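# Close the locker door until it latches

## Task

Push the locker's door closed until it latches, so that it stays shut with the robot no longer holding it. Swinging the door open violently, or the robot toppling or being left leaning, counts as a failure.

## Robot and tools

ROBOT. LinearBot: a base that can drive in any direction, with a column about 1.75 m high. A carriage rides the column; its height is lift_m, from 0 to 1 m. The carriage carries two identical six-joint arms, each with a two-finger gripper. Arm bases sit about 0.57 m + lift_m above the floor, at x = 0.27 m and y = +0.33 m (left) or -0.33 m (right) in the base frame. Parts of the carriage reach about 0.15 m below the arm bases. A hand can get 0.78 m from its shoulder but only about 0.38 m below its arm base. A hand is roughly 0.16 m long and 0.1 m wide (0.14 m when open). Parked arm joints 1 to 6: 0, 0.05, 0.05, 1.45, 0, 0. With both parked the footprint is about 0.95 m wide and 0.7 m long. Cameras: carriage_camera is fixed on the carriage, aimed forward and tilted about 20 degrees down. left_wrist_camera and right_wrist_camera sit on the wrists and look out beyond the fingertips. All images are 504x504 pixels.

FRAMES. Base frame: origin on the floor below the base centre, x forward, y left, z up. left_hand and right_hand are reported in this frame. Each is the point between that hand's pads, with quat_wxyz giving its orientation. The hand's z axis runs along the fingers, and the fingers open along its y axis. A hand pointing straight up with joints 1, 5 and 6 at 0 reads (1, 0, 0, 0). The odometry frame is where the base frame stood when the scene began. base_odometry is counted from wheel rotation, so wheel slip shows up as travel. Heading is positive to the left, within -3.142 to 3.142.

execute_actions(actions, cameras). actions is a list holding either one action or nothing; an empty list only reports state and images. An action may have "base", "joints" or both, and all of its motions start at once.
- base: one key only, each a relative offset from where the base last measured itself in the latest reported state. translate_m: metres, forward positive, -2 to 2. strafe_m: metres, left positive, -2 to 2. rotate_rad: radians, counter-clockwise (left) positive, -6.3 to 6.3.
- joints: one object mapping joint names to absolute targets. lift_m: 0 to 1 m. For each arm (prefix left_ or right_): joint1_rad, -2.617 to 3.054, swings the arm about vertical (0 forward, positive left). joint2_rad, 0 to 3.141, is the shoulder (0 upper arm level pointing back, 1.57 vertical, 3.14 level pointing forward). joint3_rad, 0 to 3.141, is the elbow (0 folded, 3.14 straight). joint4_rad, -1.57 to 1.57, is wrist pitch (positive lifts the fingertips). joint5_rad, -1.57 to 1.57, is wrist yaw (positive swings the fingertips to the right, the opposite sense of joint1). joint6_rad, -2.094 to 2.094, rolls the hand (positive clockwise seen from the forearm). gripper_m, 0 to 0.093 m, is the pad gap. Joints 1-3 move at up to 1.8 rad/s and joints 4-6 at up to 2.7 rad/s. An action lasts at most 15 s.
- cameras: a list from carriage_camera, left_wrist_camera, right_wrist_camera, or "all". Omitted, null or ["all"] gives all of them; [] gives none. The pictures line lists the images in order.
An unknown key or out-of-range number rejects the whole call and nothing moves. A joint or base left out of an action may still be driving toward its earlier target without the status showing it.

wait(seconds): 0 to 10 s. It commands nothing; the scene keeps running and you get the same report as an empty action.
zoom_image(camera, region): enlarges part of that camera's latest full image; region is [x0, y0, x1, y1] in pixels from the top-left, no bigger than 504 by 504.
read_manual(section): only "licences"; it moves nothing.
finished_scene(scene): the integer scene number, 1 or 2. It ends the scene for good and reports success. Replying with no tool call ends everything.

RESULT LINES. base_status and joint_status describe how the last accepted action ended. done: reached the target (for the base, the wheels turned the commanded amount, slip included). off_target: stopped short and may still be pushing. contact_stop or time_out: the old target is dropped and the part holds where it is. "joint command not followed" (with a cause line) means a self-collision check blocked an arm's targets; that arm's joints read not_followed and may be retried on later actions. limit_stop_at_motor_heat: a heat stop; resend the target. on_its_own lists things not commanded in this call, where "held at" is the held target rather than the actual position. motor_effort is a percentage of each motor's maximum, with the peak in brackets; it is noisy and biased. drive_wheels is the busiest wheel, sign irrelevant; a high value at rest means the base is pressing on something. Joint torques are raw drive output with offsets. MOTOR HOT warns from 75 °C; OVER-TEMPERATURE FAULT means an arm was stopped (at 90 °C for 10 s; at 100 °C the arm goes limp and drops). ARM HIT means an arm struck the robot itself. If a call reports a stop, the rest of the calls in that reply are skipped.

CAUTIONS. Close the door gently; never fling it open. Once latched, open the gripper and back away so nothing of the robot holds the door. The robot can tip and cannot recover: a high carriage, stretched arms, pulling, or an abrupt stop all raise the risk, and only images reveal a lean. After a blocked drive, reverse about 0.2 m (or undo the turn), repeating if still pressed. Arms have no contact stop and will spring to their targets once free. Never let the two arms collide or press on each other; to untangle, move the blocked arm away first, then the other in a separate action. Do not back into table edges. Stretched-out arms overheat quickly, even empty. Hand readings drift at long reach. Camera calibration (K, distortion, T_world_to_cam) is given and is accurate to within small errors.

Each tool is called after "Emit:" as name(argument=value, ...) on one line, values as JSON.

## Session

Emit:
execute_actions(actions=[])

Scene clock: 0.00 s.
Joint torques (N m, as the arm reports them, + toward a larger angle): no reading
base_odometry: x=+0.000 y=+0.000 heading=+0.000 (m, m, rad; odometry frame)
base_status: not commanded
joint_positions: lift_m=+0.300 left_joint1_rad=+0.021 left_joint2_rad=+0.052 left_joint3_rad=+0.069 left_joint4_rad=+1.498 left_joint5_rad=+0.008 left_joint6_rad=+0.010 left_gripper_m=+0.095 right_joint1_rad=-0.012 right_joint2_rad=+0.075 right_joint3_rad=+0.031 right_joint4_rad=+1.484 right_joint5_rad=+0.002 right_joint6_rad=+0.031 right_gripper_m=+0.095
joint_status: not commanded
motor_effort: lift_m=+15 drive_wheels=+0 (%)
left_hand: x=+0.2886 y=+0.3173 z=+1.3297 quat_wxyz=(+0.999, +0.004, +0.028, +0.015) (m; base frame)
right_hand: x=+0.3107 y=-0.3192 z=+1.3192 quat_wxyz=(+0.998, +0.002, +0.065, +0.010) (m; base frame)
pictures: carriage_camera, left_wrist_camera, right_wrist_camera
Images, in order (width x height): carriage_camera 504x504, left_wrist_camera 504x504, right_wrist_camera 504x504.

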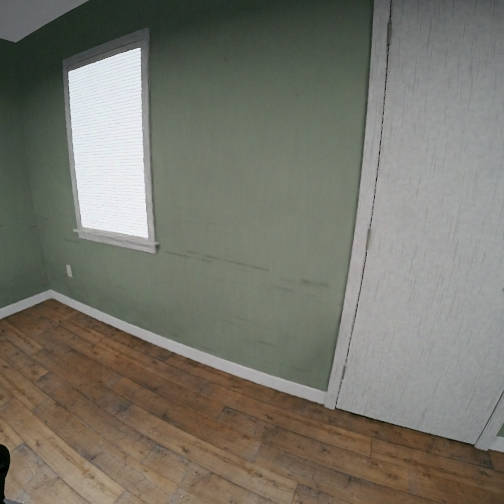

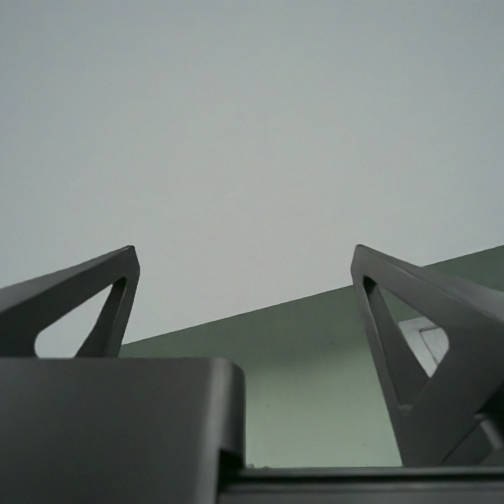

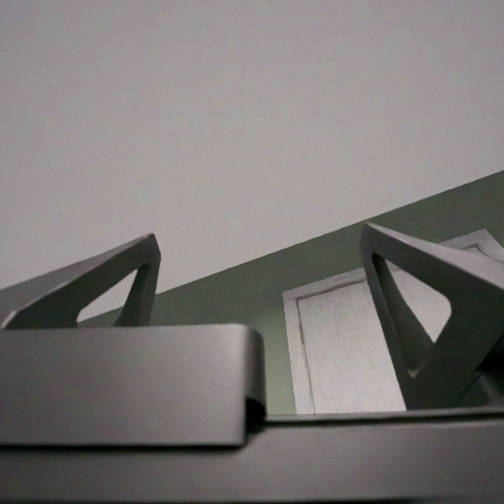

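Look around.

Emit:
execute_actions(actions=[{"base":{"rotate_rad":-1.4}}], cameras=["carriage_camera"])

Emit:
execute_actions(actions=[{"base":{"rotate_rad":-1.5}}], cameras=["carriage_camera"])

Emit:
execute_actions(actions=[{"base":{"rotate_rad":-1.5}}], cameras=["carriage_camera"])

Scene clock: 5.53 s.
Joint torques (N m, as the arm reports them, + toward a larger angle): left_arm=[-0.29  4.75  6.87 -0.32 -0.01  0.08] | right_arm=[ 0.08  3.73  6.72 -0.2  -0.01  0.01]
base_odometry: x=+0.000 y=+0.000 heading=-1.400 (m, m, rad; odometry frame)
base_status: done
joint_positions: lift_m=+0.300 left_joint1_rad=+0.021 left_joint2_rad=+0.052 left_joint3_rad=+0.069 left_joint4_rad=+1.497 left_joint5_rad=+0.008 left_joint6_rad=+0.010 left_gripper_m=+0.095 right_joint1_rad=-0.012 right_joint2_rad=+0.075 right_joint3_rad=+0.031 right_joint4_rad=+1.483 right_joint5_rad=+0.002 right_joint6_rad=+0.031 right_gripper_m=+0.095
joint_status: not commanded
motor_effort: lift_m=+15(15) drive_wheels=+3(5) (%)
left_hand: x=+0.2887 y=+0.3173 z=+1.3297 quat_wxyz=(+0.999, +0.004, +0.028, +0.015) (m; base frame)
right_hand: x=+0.3109 y=-0.3192 z=+1.3192 quat_wxyz=(+0.998, +0.002, +0.065, +0.010) (m; base frame)
pictures: carriage_camera
Images, in order (width x height): carriage_camera 504x504.

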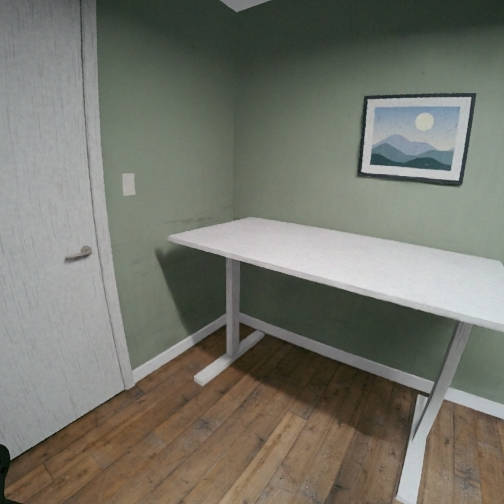

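Scene clock: 8.57 s.
Joint torques (N m, as the arm reports them, + toward a larger angle): left_arm=[-0.3   4.85  6.78 -0.35 -0.02  0.09] | right_arm=[ 0.02  3.74  6.59 -0.22 -0.03 -0.01]
base_odometry: x=+0.000 y=+0.000 heading=-2.899 (m, m, rad; odometry frame)
base_status: done
joint_positions: lift_m=+0.300 left_joint1_rad=+0.021 left_joint2_rad=+0.052 left_joint3_rad=+0.069 left_joint4_rad=+1.497 left_joint5_rad=+0.008 left_joint6_rad=+0.010 left_gripper_m=+0.095 right_joint1_rad=-0.012 right_joint2_rad=+0.075 right_joint3_rad=+0.031 right_joint4_rad=+1.483 right_joint5_rad=+0.002 right_joint6_rad=+0.031 right_gripper_m=+0.095
joint_status: not commanded
motor_effort: lift_m=+15(15) drive_wheels=+3(7) (%)
left_hand: x=+0.2888 y=+0.3173 z=+1.3297 quat_wxyz=(+0.999, +0.004, +0.028, +0.015) (m; base frame)
right_hand: x=+0.3110 y=-0.3192 z=+1.3192 quat_wxyz=(+0.998, +0.002, +0.066, +0.010) (m; base frame)
pictures: carriage_camera
Images, in order (width x height): carriage_camera 504x504.

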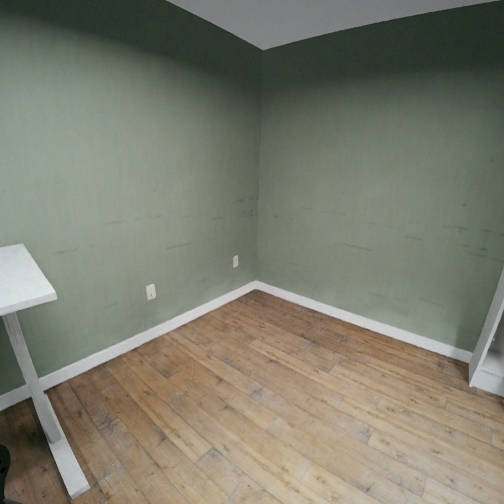

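Scene clock: 11.60 s.
Joint torques (N m, as the arm reports them, + toward a larger angle): left_arm=[-0.28  4.75  6.97 -0.33 -0.03  0.09] | right_arm=[ 0.09  3.82  6.68 -0.15 -0.03  0.02]
base_odometry: x=+0.000 y=+0.000 heading=+1.884 (m, m, rad; odometry frame)
base_status: done
joint_positions: lift_m=+0.300 left_joint1_rad=+0.021 left_joint2_rad=+0.052 left_joint3_rad=+0.069 left_joint4_rad=+1.497 left_joint5_rad=+0.008 left_joint6_rad=+0.010 left_gripper_m=+0.095 right_joint1_rad=-0.012 right_joint2_rad=+0.075 right_joint3_rad=+0.031 right_joint4_rad=+1.483 right_joint5_rad=+0.002 right_joint6_rad=+0.031 right_gripper_m=+0.095
joint_status: not commanded
motor_effort: lift_m=+15(15) drive_wheels=+3(6) (%)
left_hand: x=+0.2888 y=+0.3173 z=+1.3297 quat_wxyz=(+0.999, +0.004, +0.028, +0.015) (m; base frame)
right_hand: x=+0.3110 y=-0.3192 z=+1.3192 quat_wxyz=(+0.998, +0.002, +0.066, +0.010) (m; base frame)
pictures: carriage_camera
Images, in order (width x height): carriage_camera 504x504.

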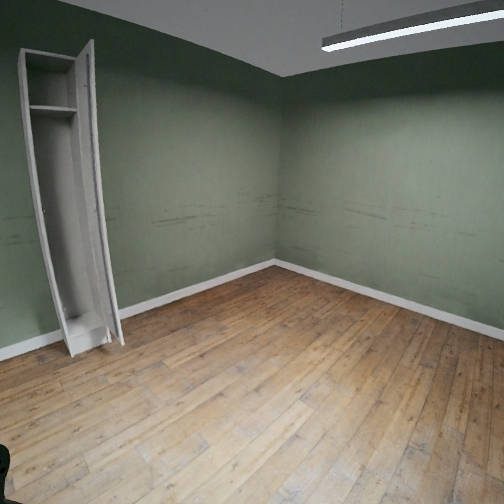

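Emit:
execute_actions(actions=[{"base":{"rotate_rad":0.6}}], cameras=["carriage_camera"])

Scene clock: 14.87 s.
Joint torques (N m, as the arm reports them, + toward a larger angle): left_arm=[-0.25  4.82  6.69 -0.39 -0.03  0.08] | right_arm=[ 0.06  3.78  6.8  -0.13 -0.05  0.01]
base_odometry: x=+0.000 y=+0.000 heading=+2.483 (m, m, rad; odometry frame)
base_status: done
joint_positions: lift_m=+0.300 left_joint1_rad=+0.021 left_joint2_rad=+0.052 left_joint3_rad=+0.069 left_joint4_rad=+1.497 left_joint5_rad=+0.008 left_joint6_rad=+0.010 left_gripper_m=+0.095 right_joint1_rad=-0.012 right_joint2_rad=+0.075 right_joint3_rad=+0.031 right_joint4_rad=+1.483 right_joint5_rad=+0.002 right_joint6_rad=+0.031 right_gripper_m=+0.095
joint_status: not commanded
motor_effort: lift_m=+15(15) drive_wheels=+5(7) (%)
left_hand: x=+0.2888 y=+0.3173 z=+1.3297 quat_wxyz=(+0.999, +0.004, +0.028, +0.015) (m; base frame)
right_hand: x=+0.3111 y=-0.3192 z=+1.3192 quat_wxyz=(+0.998, +0.002, +0.066, +0.010) (m; base frame)
pictures: carriage_camera
Images, in order (width x height): carriage_camera 504x504.

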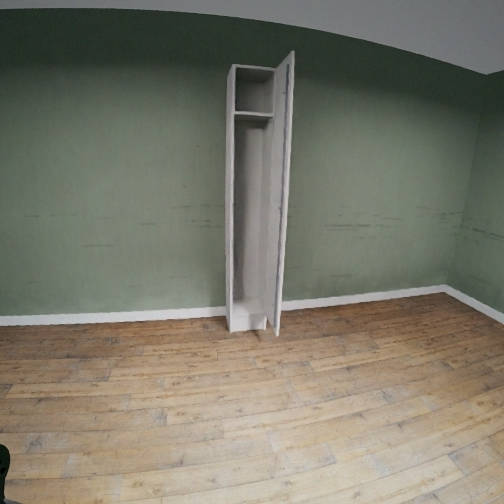

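Emit:
execute_actions(actions=[{"base":{"translate_m":0.9},"joints":{"lift_m":0.3}}], cameras=["carriage_camera"])

Scene clock: 24.03 s.
Joint torques (N m, as the arm reports them, + toward a larger angle): left_arm=[-0.26  4.8   6.86 -0.31 -0.01  0.08] | right_arm=[ 0.12  3.78  6.66 -0.15 -0.02 -0.03]
base_odometry: x=-0.712 y=+0.550 heading=+2.483 (m, m, rad; odometry frame)
base_status: done
joint_positions: lift_m=+0.300 left_joint1_rad=+0.021 left_joint2_rad=+0.052 left_joint3_rad=+0.069 left_joint4_rad=+1.497 left_joint5_rad=+0.008 left_joint6_rad=+0.010 left_gripper_m=+0.095 right_joint1_rad=-0.012 right_joint2_rad=+0.075 right_joint3_rad=+0.031 right_joint4_rad=+1.483 right_joint5_rad=+0.002 right_joint6_rad=+0.031 right_gripper_m=+0.095
joint_status: all done
motor_effort: lift_m=+17(18) drive_wheels=+0(7) (%)
left_hand: x=+0.2888 y=+0.3173 z=+1.3299 quat_wxyz=(+0.999, +0.004, +0.028, +0.015) (m; base frame)
right_hand: x=+0.3111 y=-0.3192 z=+1.3193 quat_wxyz=(+0.998, +0.002, +0.066, +0.010) (m; base frame)
pictures: carriage_camera
camera_calibration (this result's frames):
carriage_camera: T_world_to_cam=[[0.0476695, -0.998415, 0.0299341, -0.0440611], [-0.299029, -0.0428582, -0.953281, 1.30043], [0.953053, 0.0364913, -0.300598, 0.224245], [0, 0, 0, 1]] pos_world=[0.177251, 0.00355999, 1.30841]
Images, in order (width x height): carriage_camera 504x504.

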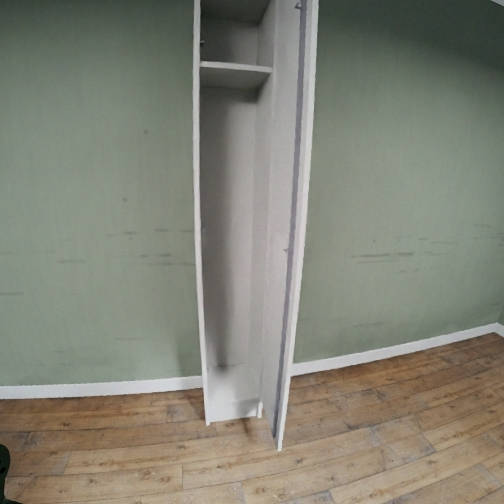

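Emit:
execute_actions(actions=[{"base":{"rotate_rad":0.12},"joints":{"right_joint1_rad":0,"right_joint2_rad":1.8,"right_joint3_rad":1.4,"right_joint4_rad":0.4,"right_gripper_m":0}}])

Scene clock: 34.90 s.
Joint torques (N m, as the arm reports them, + toward a larger angle): left_arm=[-0.24  4.78  6.86 -0.33 -0.01  0.08] | right_arm=[  0.58 -10.5   10.57   2.36  -0.04   0.01]
base_odometry: x=-0.712 y=+0.550 heading=+2.603 (m, m, rad; odometry frame)
base_status: done
joint_positions: lift_m=+0.300 left_joint1_rad=+0.021 left_joint2_rad=+0.052 left_joint3_rad=+0.069 left_joint4_rad=+1.497 left_joint5_rad=+0.008 left_joint6_rad=+0.010 left_gripper_m=+0.095 right_joint1_rad=-0.007 right_joint2_rad=+1.800 right_joint3_rad=+1.379 right_joint4_rad=+0.405 right_joint5_rad=+0.002 right_joint6_rad=+0.031 right_gripper_m=+0.001
joint_status: all done
motor_effort: lift_m=+17(17) drive_wheels=+2(8) (%)
left_hand: x=+0.2888 y=+0.3173 z=+1.3299 quat_wxyz=(+0.999, +0.004, +0.028, +0.015) (m; base frame)
right_hand: x=+0.8486 y=-0.3230 z=+1.2140 quat_wxyz=(+0.701, +0.014, +0.713, +0.008) (m; base frame)
pictures: carriage_camera, left_wrist_camera, right_wrist_camera
camera_calibration (this result's frames):
carriage_camera: T_world_to_cam=[[0.0476695, -0.998415, 0.0299341, -0.0440611], [-0.299029, -0.0428582, -0.953281, 1.30044], [0.953053, 0.0364913, -0.300598, 0.224245], [0, 0, 0, 1]] pos_world=[0.177251, 0.00355999, 1.30841]
left_wrist_camera: T_world_to_cam=[[0.0140381, -0.999152, -0.0386995, 0.356923], [0.785639, 0.034963, -0.617696, 0.59311], [0.618526, -0.0217325, 0.785464, -1.09471], [0, 0, 0, 1]] pos_world=[0.206123, 0.312093, 1.24003]
right_wrist_camera: T_world_to_cam=[[-0.00466206, -0.995508, -0.0945666, -0.202604], [-0.630506, 0.0763277, -0.772422, 1.49519], [0.77617, 0.0560238, -0.62803, 0.244589], [0, 0, 0, 1]] pos_world=[0.751937, -0.329521, 1.28936]
Images, in order (width x height): carriage_camera 504x504, left_wrist_camera 504x504, right_wrist_camera 504x504.

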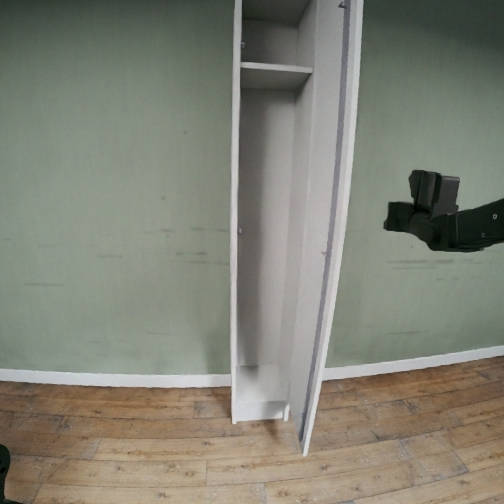

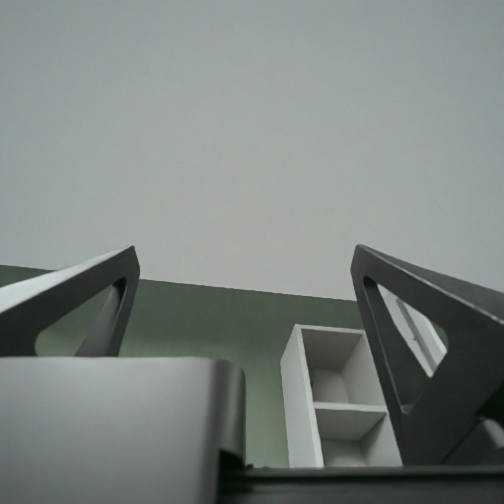

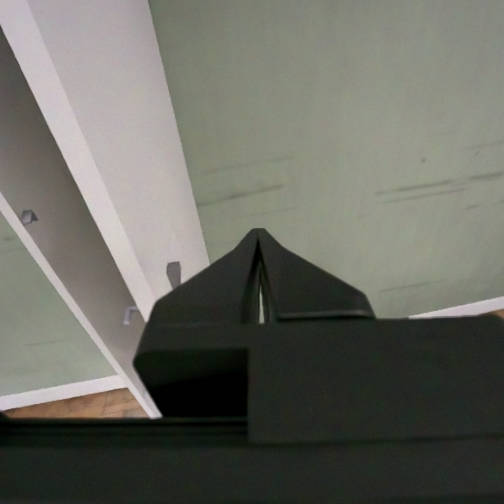

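Emit:
execute_actions(actions=[{"base":{"strafe_m":-0.08}}], cameras=[])

Emit:
execute_actions(actions=[{"base":{"translate_m":0.27}}])

Scene clock: 39.90 s.
Joint torques (N m, as the arm reports them, + toward a larger angle): left_arm=[-0.28  4.76  6.85 -0.34 -0.01  0.08] | right_arm=[  0.64 -10.56  10.67   2.42  -0.01  -0.02]
base_odometry: x=-0.671 y=+0.619 heading=+2.603 (m, m, rad; odometry frame)
base_status: done
joint_positions: lift_m=+0.300 left_joint1_rad=+0.021 left_joint2_rad=+0.052 left_joint3_rad=+0.069 left_joint4_rad=+1.497 left_joint5_rad=+0.008 left_joint6_rad=+0.010 left_gripper_m=+0.095 right_joint1_rad=-0.005 right_joint2_rad=+1.800 right_joint3_rad=+1.379 right_joint4_rad=+0.406 right_joint5_rad=+0.002 right_joint6_rad=+0.031 right_gripper_m=+0.001
joint_status: not commanded
motor_effort: lift_m=+17(17) drive_wheels=+3(7) (%)
left_hand: x=+0.2888 y=+0.3173 z=+1.3299 quat_wxyz=(+0.999, +0.004, +0.028, +0.015) (m; base frame)
right_hand: x=+0.8486 y=-0.3217 z=+1.2142 quat_wxyz=(+0.701, +0.014, +0.712, +0.008) (m; base frame)
pictures: none
No camera images: the call's "cameras" was empty. Leave "cameras" out to get every camera's image.

Scene clock: 42.27 s.
Joint torques (N m, as the arm reports them, + toward a larger angle): left_arm=[-0.25  4.81  6.98 -0.35 -0.02  0.08] | right_arm=[  0.49 -10.53  10.52   2.41  -0.02  -0.02]
base_odometry: x=-0.903 y=+0.758 heading=+2.603 (m, m, rad; odometry frame)
base_status: done
joint_positions: lift_m=+0.300 left_joint1_rad=+0.021 left_joint2_rad=+0.052 left_joint3_rad=+0.069 left_joint4_rad=+1.497 left_joint5_rad=+0.008 left_joint6_rad=+0.010 left_gripper_m=+0.095 right_joint1_rad=-0.005 right_joint2_rad=+1.800 right_joint3_rad=+1.379 right_joint4_rad=+0.408 right_joint5_rad=+0.002 right_joint6_rad=+0.031 right_gripper_m=+0.001
joint_status: not commanded
motor_effort: lift_m=+17(17) drive_wheels=-3(10) (%)
left_hand: x=+0.2888 y=+0.3173 z=+1.3299 quat_wxyz=(+0.999, +0.004, +0.028, +0.015) (m; base frame)
right_hand: x=+0.8486 y=-0.3217 z=+1.2147 quat_wxyz=(+0.702, +0.014, +0.712, +0.008) (m; base frame)
pictures: carriage_camera, left_wrist_camera, right_wrist_camera
camera_calibration (this result's frames):
carriage_camera: T_world_to_cam=[[0.0476695, -0.998415, 0.0299341, -0.0440611], [-0.299029, -0.0428582, -0.953281, 1.30044], [0.953053, 0.0364913, -0.300598, 0.224245], [0, 0, 0, 1]] pos_world=[0.177251, 0.00355999, 1.30841]
left_wrist_camera: T_world_to_cam=[[0.0140381, -0.999152, -0.0386995, 0.356923], [0.785639, 0.034963, -0.617696, 0.59311], [0.618526, -0.0217325, 0.785464, -1.09471], [0, 0, 0, 1]] pos_world=[0.206123, 0.312093, 1.24003]
right_wrist_camera: T_world_to_cam=[[-0.00247463, -0.995517, -0.0945529, -0.203166], [-0.628291, 0.075108, -0.774345, 1.49575], [0.777975, 0.0574905, -0.62566, 0.241037], [0, 0, 0, 1]] pos_world=[0.751739, -0.328455, 1.28982]
Images, in order (width x height): carriage_camera 504x504, left_wrist_camera 504x504, right_wrist_camera 504x504.

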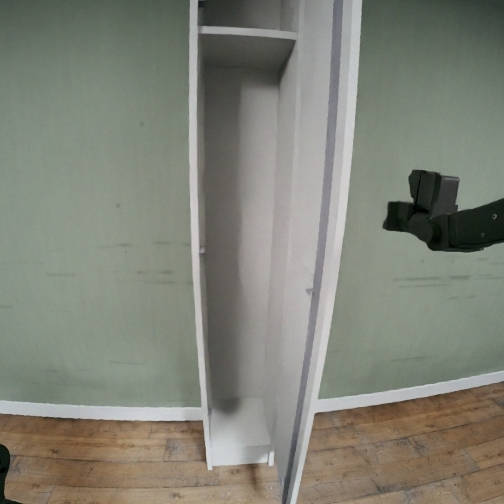

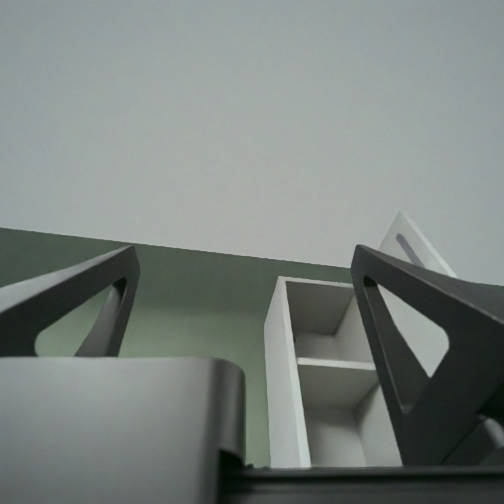

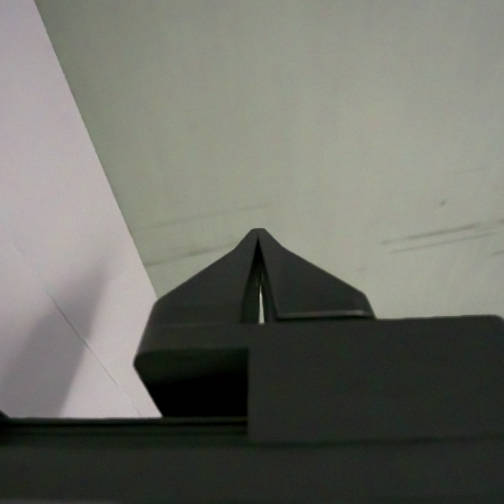

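Emit:
execute_actions(actions=[{"base":{"strafe_m":0.22}}])

Scene clock: 46.40 s.
Joint torques (N m, as the arm reports them, + toward a larger angle): left_arm=[-0.22  4.76  6.84 -0.34 -0.01  0.08] | right_arm=[  0.25 -10.47  10.28   2.36  -0.08   0.05]
base_odometry: x=-1.016 y=+0.569 heading=+2.603 (m, m, rad; odometry frame)
base_status: done
joint_positions: lift_m=+0.300 left_joint1_rad=+0.021 left_joint2_rad=+0.052 left_joint3_rad=+0.069 left_joint4_rad=+1.497 left_joint5_rad=+0.008 left_joint6_rad=+0.010 left_gripper_m=+0.095 right_joint1_rad=-0.003 right_joint2_rad=+1.800 right_joint3_rad=+1.381 right_joint4_rad=+0.409 right_joint5_rad=+0.006 right_joint6_rad=+0.025 right_gripper_m=+0.001
joint_status: not commanded
motor_effort: lift_m=+17(17) drive_wheels=-1(13) (%)
left_hand: x=+0.2888 y=+0.3174 z=+1.3299 quat_wxyz=(+0.999, +0.004, +0.028, +0.015) (m; base frame)
right_hand: x=+0.8488 y=-0.3214 z=+1.2160 quat_wxyz=(+0.703, +0.012, +0.711, +0.005) (m; base frame)
pictures: carriage_camera, left_wrist_camera, right_wrist_camera
camera_calibration (this result's frames):
carriage_camera: T_world_to_cam=[[0.0476695, -0.998415, 0.0299341, -0.0440611], [-0.299029, -0.0428582, -0.953281, 1.30044], [0.953053, 0.0364913, -0.300598, 0.224245], [0, 0, 0, 1]] pos_world=[0.177251, 0.00355999, 1.30841]
left_wrist_camera: T_world_to_cam=[[0.01406, -0.999167, -0.0383189, 0.356481], [0.785643, 0.0347448, -0.617703, 0.593187], [0.61852, -0.0214201, 0.785477, -1.09482], [0, 0, 0, 1]] pos_world=[0.206122, 0.312122, 1.24003]
right_wrist_camera: T_world_to_cam=[[-0.00440102, -0.996107, -0.0880424, -0.209141], [-0.625805, 0.0714151, -0.776704, 1.49638], [0.779967, 0.0516791, -0.623683, 0.23579], [0, 0, 0, 1]] pos_world=[0.751613, -0.327376, 1.29089]
Images, in order (width x height): carriage_camera 504x504, left_wrist_camera 504x504, right_wrist_camera 504x504.

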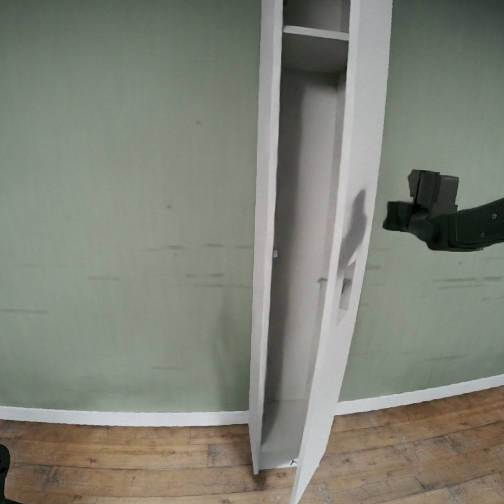

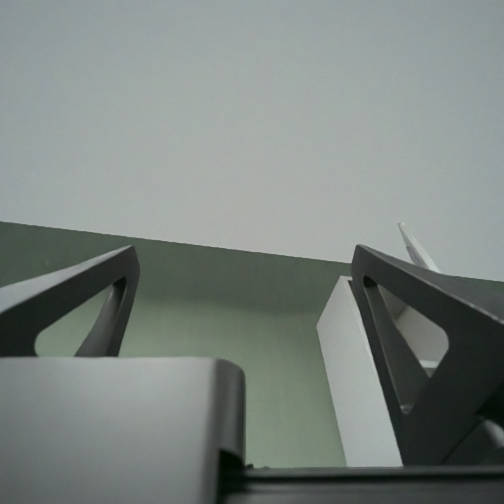

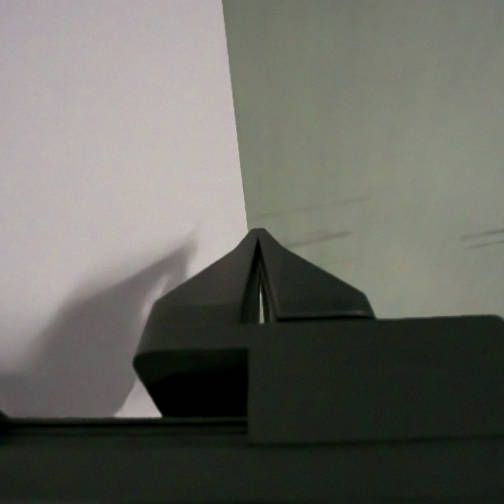

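Emit:
execute_actions(actions=[{"base":{"strafe_m":0.17}}])

Scene clock: 49.67 s.
Joint torques (N m, as the arm reports them, + toward a larger angle): left_arm=[-0.29  4.75  6.9  -0.33 -0.01  0.08] | right_arm=[  0.48 -10.37  10.39   2.41  -0.11   0.05]
base_odometry: x=-1.086 y=+0.453 heading=+2.602 (m, m, rad; odometry frame)
base_status: strafe_m contact_stop (by the wheels' count: +0.135 of +0.170)
joint_positions: lift_m=+0.300 left_joint1_rad=+0.021 left_joint2_rad=+0.052 left_joint3_rad=+0.069 left_joint4_rad=+1.497 left_joint5_rad=+0.007 left_joint6_rad=+0.010 left_gripper_m=+0.095 right_joint1_rad=-0.004 right_joint2_rad=+1.800 right_joint3_rad=+1.381 right_joint4_rad=+0.408 right_joint5_rad=+0.009 right_joint6_rad=+0.025 right_gripper_m=+0.001
joint_status: not commanded
motor_effort: lift_m=+17(17) drive_wheels=+1(13) (%)
left_hand: x=+0.2888 y=+0.3175 z=+1.3299 quat_wxyz=(+0.999, +0.004, +0.028, +0.015) (m; base frame)
right_hand: x=+0.8486 y=-0.3221 z=+1.2163 quat_wxyz=(+0.703, +0.013, +0.711, +0.004) (m; base frame)
pictures: carriage_camera, left_wrist_camera, right_wrist_camera
camera_calibration (this result's frames):
carriage_camera: T_world_to_cam=[[0.0476695, -0.998415, 0.0299341, -0.0440613], [-0.299029, -0.0428582, -0.953281, 1.30044], [0.953053, 0.0364913, -0.300598, 0.224247], [0, 0, 0, 1]] pos_world=[0.177251, 0.00355999, 1.30841]
left_wrist_camera: T_world_to_cam=[[0.0140819, -0.999181, -0.0379383, 0.356039], [0.785648, 0.0345265, -0.61771, 0.593267], [0.618514, -0.0211076, 0.78549, -1.09494], [0, 0, 0, 1]] pos_world=[0.206122, 0.312152, 1.24004]
right_wrist_camera: T_world_to_cam=[[-0.00744442, -0.996058, -0.0883939, -0.206769], [-0.62558, 0.0736011, -0.776681, 1.497], [0.780125, 0.0495155, -0.623662, 0.23525], [0, 0, 0, 1]] pos_world=[0.751427, -0.327783, 1.29113]
Images, in order (width x height): carriage_camera 504x504, left_wrist_camera 504x504, right_wrist_camera 504x504.

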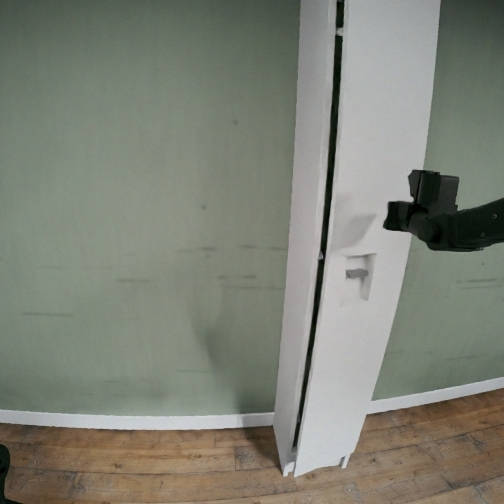

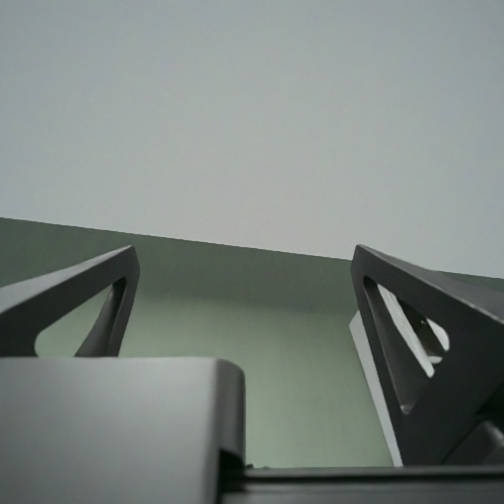

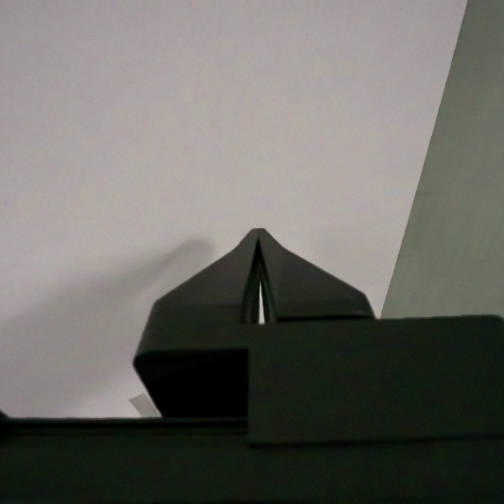

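Emit:
execute_actions(actions=[{"base":{"strafe_m":0.09}}], cameras=[])

Emit:
execute_actions(actions=[{"base":{"translate_m":0.1}}])

Scene clock: 53.43 s.
Joint torques (N m, as the arm reports them, + toward a larger angle): left_arm=[-0.23  4.77  6.81 -0.28  0.    0.09] | right_arm=[  0.06 -10.45  10.42   2.34  -0.06   0.06]
base_odometry: x=-1.132 y=+0.376 heading=+2.602 (m, m, rad; odometry frame)
base_status: done
joint_positions: lift_m=+0.300 left_joint1_rad=+0.021 left_joint2_rad=+0.052 left_joint3_rad=+0.069 left_joint4_rad=+1.497 left_joint5_rad=+0.007 left_joint6_rad=+0.010 left_gripper_m=+0.095 right_joint1_rad=-0.001 right_joint2_rad=+1.800 right_joint3_rad=+1.381 right_joint4_rad=+0.408 right_joint5_rad=+0.004 right_joint6_rad=+0.025 right_gripper_m=+0.001
joint_status: not commanded
motor_effort: lift_m=+17(17) drive_wheels=+1(8) (%)
left_hand: x=+0.2888 y=+0.3175 z=+1.3299 quat_wxyz=(+0.999, +0.004, +0.028, +0.015) (m; base frame)
right_hand: x=+0.8486 y=-0.3197 z=+1.2163 quat_wxyz=(+0.703, +0.011, +0.711, +0.007) (m; base frame)
pictures: none
No camera images: the call's "cameras" was empty. Leave "cameras" out to get every camera's image.

Scene clock: 54.87 s.
Joint torques (N m, as the arm reports them, + toward a larger angle): left_arm=[-0.27  4.92  6.67 -0.22 -0.02  0.09] | right_arm=[ 0.08 -0.13 12.9   4.9   0.29  0.09]
base_odometry: x=-1.209 y=+0.422 heading=+2.601 (m, m, rad; odometry frame)
base_status: translate_m contact_stop (by the wheels' count: +0.090 of +0.100)
joint_positions: lift_m=+0.300 left_joint1_rad=+0.021 left_joint2_rad=+0.052 left_joint3_rad=+0.069 left_joint4_rad=+1.490 left_joint5_rad=+0.008 left_joint6_rad=+0.010 left_gripper_m=+0.095 right_joint1_rad=+0.001 right_joint2_rad=+1.665 right_joint3_rad=+1.353 right_joint4_rad=+0.187 right_joint5_rad=-0.023 right_joint6_rad=+0.025 right_gripper_m=+0.001
joint_status: not commanded
motor_effort: lift_m=+17(17) drive_wheels=+7(15) (%)
left_hand: x=+0.2906 y=+0.3174 z=+1.3298 quat_wxyz=(+0.999, +0.004, +0.032, +0.015) (m; base frame)
right_hand: x=+0.8150 y=-0.3140 z=+1.2206 quat_wxyz=(+0.661, +0.002, +0.750, +0.017) (m; base frame)
pictures: carriage_camera, left_wrist_camera, right_wrist_camera
camera_calibration (this result's frames):
carriage_camera: T_world_to_cam=[[0.0476695, -0.998415, 0.0299341, -0.0440617], [-0.299029, -0.0428582, -0.953281, 1.30045], [0.953053, 0.0364913, -0.300598, 0.224251], [0, 0, 0, 1]] pos_world=[0.177251, 0.00355999, 1.30843]
left_wrist_camera: T_world_to_cam=[[0.0137578, -0.999158, -0.0386501, 0.356949], [0.781143, 0.0348698, -0.623378, 0.60055], [0.624201, -0.0216149, 0.780965, -1.09144], [0, 0, 0, 1]] pos_world=[0.207252, 0.312116, 1.24054]
right_wrist_camera: T_world_to_cam=[[0.0186982, -0.995609, -0.0917187, -0.215673], [-0.712179, 0.0511234, -0.700134, 1.44891], [0.701749, 0.0784114, -0.708096, 0.439762], [0, 0, 0, 1]] pos_world=[0.727312, -0.323281, 1.30604]
Images, in order (width x height): carriage_camera 504x504, left_wrist_camera 504x504, right_wrist_camera 504x504.

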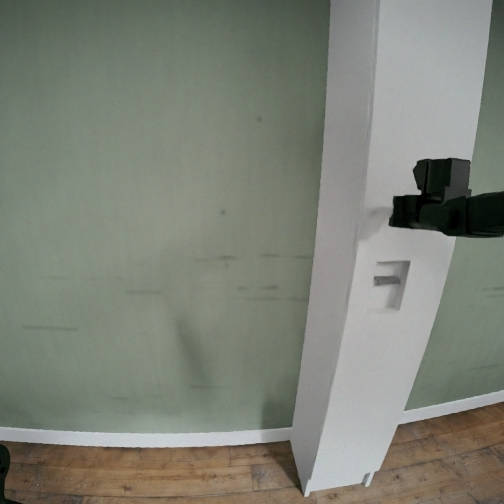

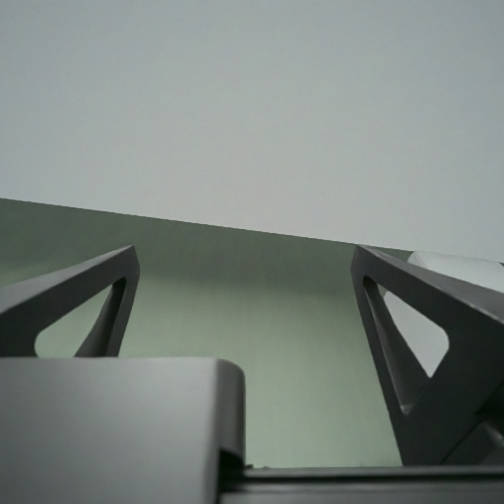

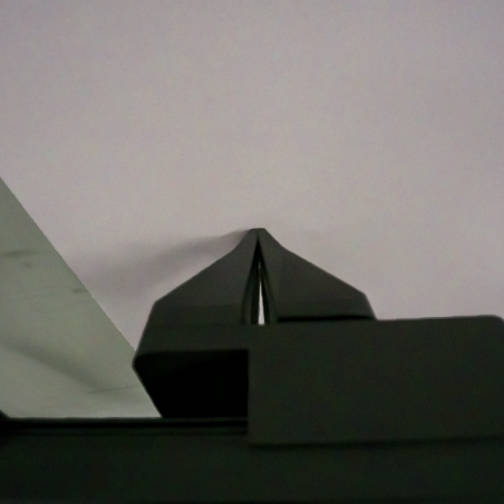

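Pressed hard shut. Back off and check.

Emit:
execute_actions(actions=[{"base":{"translate_m":-0.5}}], cameras=[])

Emit:
execute_actions(actions=[{"base":{"strafe_m":0.6},"joints":{"right_joint2_rad":0.05,"right_joint3_rad":0.05,"right_joint4_rad":1.45}}], cameras=["carriage_camera","right_wrist_camera"])

Scene clock: 61.07 s.
Joint torques (N m, as the arm reports them, + toward a larger angle): left_arm=[-0.28  4.71  6.91 -0.23 -0.02  0.08] | right_arm=[-0.1  -9.79 10.26  2.34  0.03  0.05]
base_odometry: x=-0.781 y=+0.164 heading=+2.601 (m, m, rad; odometry frame)
base_status: done
joint_positions: lift_m=+0.300 left_joint1_rad=+0.021 left_joint2_rad=+0.052 left_joint3_rad=+0.069 left_joint4_rad=+1.490 left_joint5_rad=+0.008 left_joint6_rad=+0.010 left_gripper_m=+0.095 right_joint1_rad=+0.001 right_joint2_rad=+1.791 right_joint3_rad=+1.382 right_joint4_rad=+0.408 right_joint5_rad=-0.003 right_joint6_rad=+0.025 right_gripper_m=+0.001
joint_status: not commanded
motor_effort: lift_m=+17(17) drive_wheels=+0(7) (%)
left_hand: x=+0.2904 y=+0.3174 z=+1.3298 quat_wxyz=(+0.999, +0.004, +0.032, +0.015) (m; base frame)
right_hand: x=+0.8469 y=-0.3173 z=+1.2216 quat_wxyz=(+0.707, +0.008, +0.707, +0.010) (m; base frame)
pictures: none
No camera images: the call's "cameras" was empty. Leave "cameras" out to get every camera's image.

Scene clock: 64.43 s.
Joint torques (N m, as the arm reports them, + toward a larger angle): left_arm=[-0.17  4.91  6.93 -0.24 -0.02  0.09] | right_arm=[-0.12  3.37  4.99 -0.36  0.    0.03]
base_odometry: x=-1.089 y=-0.350 heading=+2.601 (m, m, rad; odometry frame)
base_status: done
joint_positions: lift_m=+0.300 left_joint1_rad=+0.021 left_joint2_rad=+0.052 left_joint3_rad=+0.069 left_joint4_rad=+1.490 left_joint5_rad=+0.008 left_joint6_rad=+0.010 left_gripper_m=+0.095 right_joint1_rad=+0.001 right_joint2_rad=+0.061 right_joint3_rad=+0.073 right_joint4_rad=+1.456 right_joint5_rad=-0.002 right_joint6_rad=+0.025 right_gripper_m=+0.001
joint_status: all done
motor_effort: lift_m=+17(17) drive_wheels=-2(8) (%)
left_hand: x=+0.2904 y=+0.3174 z=+1.3298 quat_wxyz=(+0.999, +0.004, +0.032, +0.015) (m; base frame)
right_hand: x=+0.3005 y=-0.3181 z=+1.3303 quat_wxyz=(+0.999, +0.000, +0.051, +0.013) (m; base frame)
pictures: carriage_camera, right_wrist_camera
camera_calibration (this result's frames):
carriage_camera: T_world_to_cam=[[0.0476695, -0.998415, 0.0299341, -0.0440617], [-0.299029, -0.0428582, -0.953281, 1.30045], [0.953053, 0.0364913, -0.300598, 0.224251], [0, 0, 0, 1]] pos_world=[0.177251, 0.00355999, 1.30843]
right_wrist_camera: T_world_to_cam=[[0.0902271, -0.995921, -0.0011118, -0.342259], [0.715857, 0.0656303, -0.695156, 0.728291], [0.692393, 0.061926, 0.718858, -1.02189], [0, 0, 0, 1]] pos_world=[0.217077, -0.32538, 1.24049]
Images, in order (width x height): carriage_camera 504x504, right_wrist_camera 504x504.

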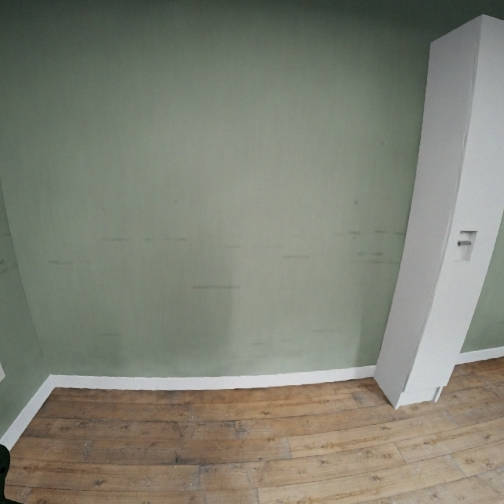

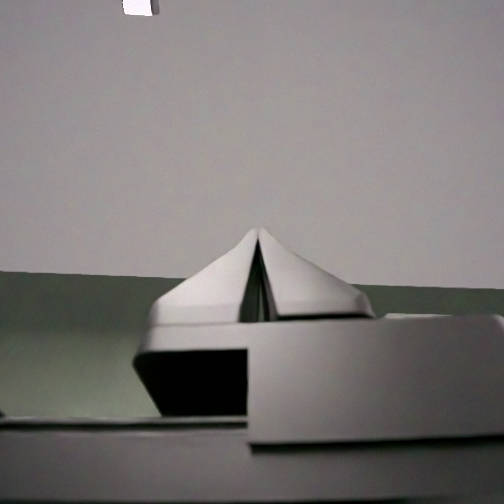

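Closed, no gap visible.

Emit:
finished_scene(scene=1)

The scene is finished: the task was done.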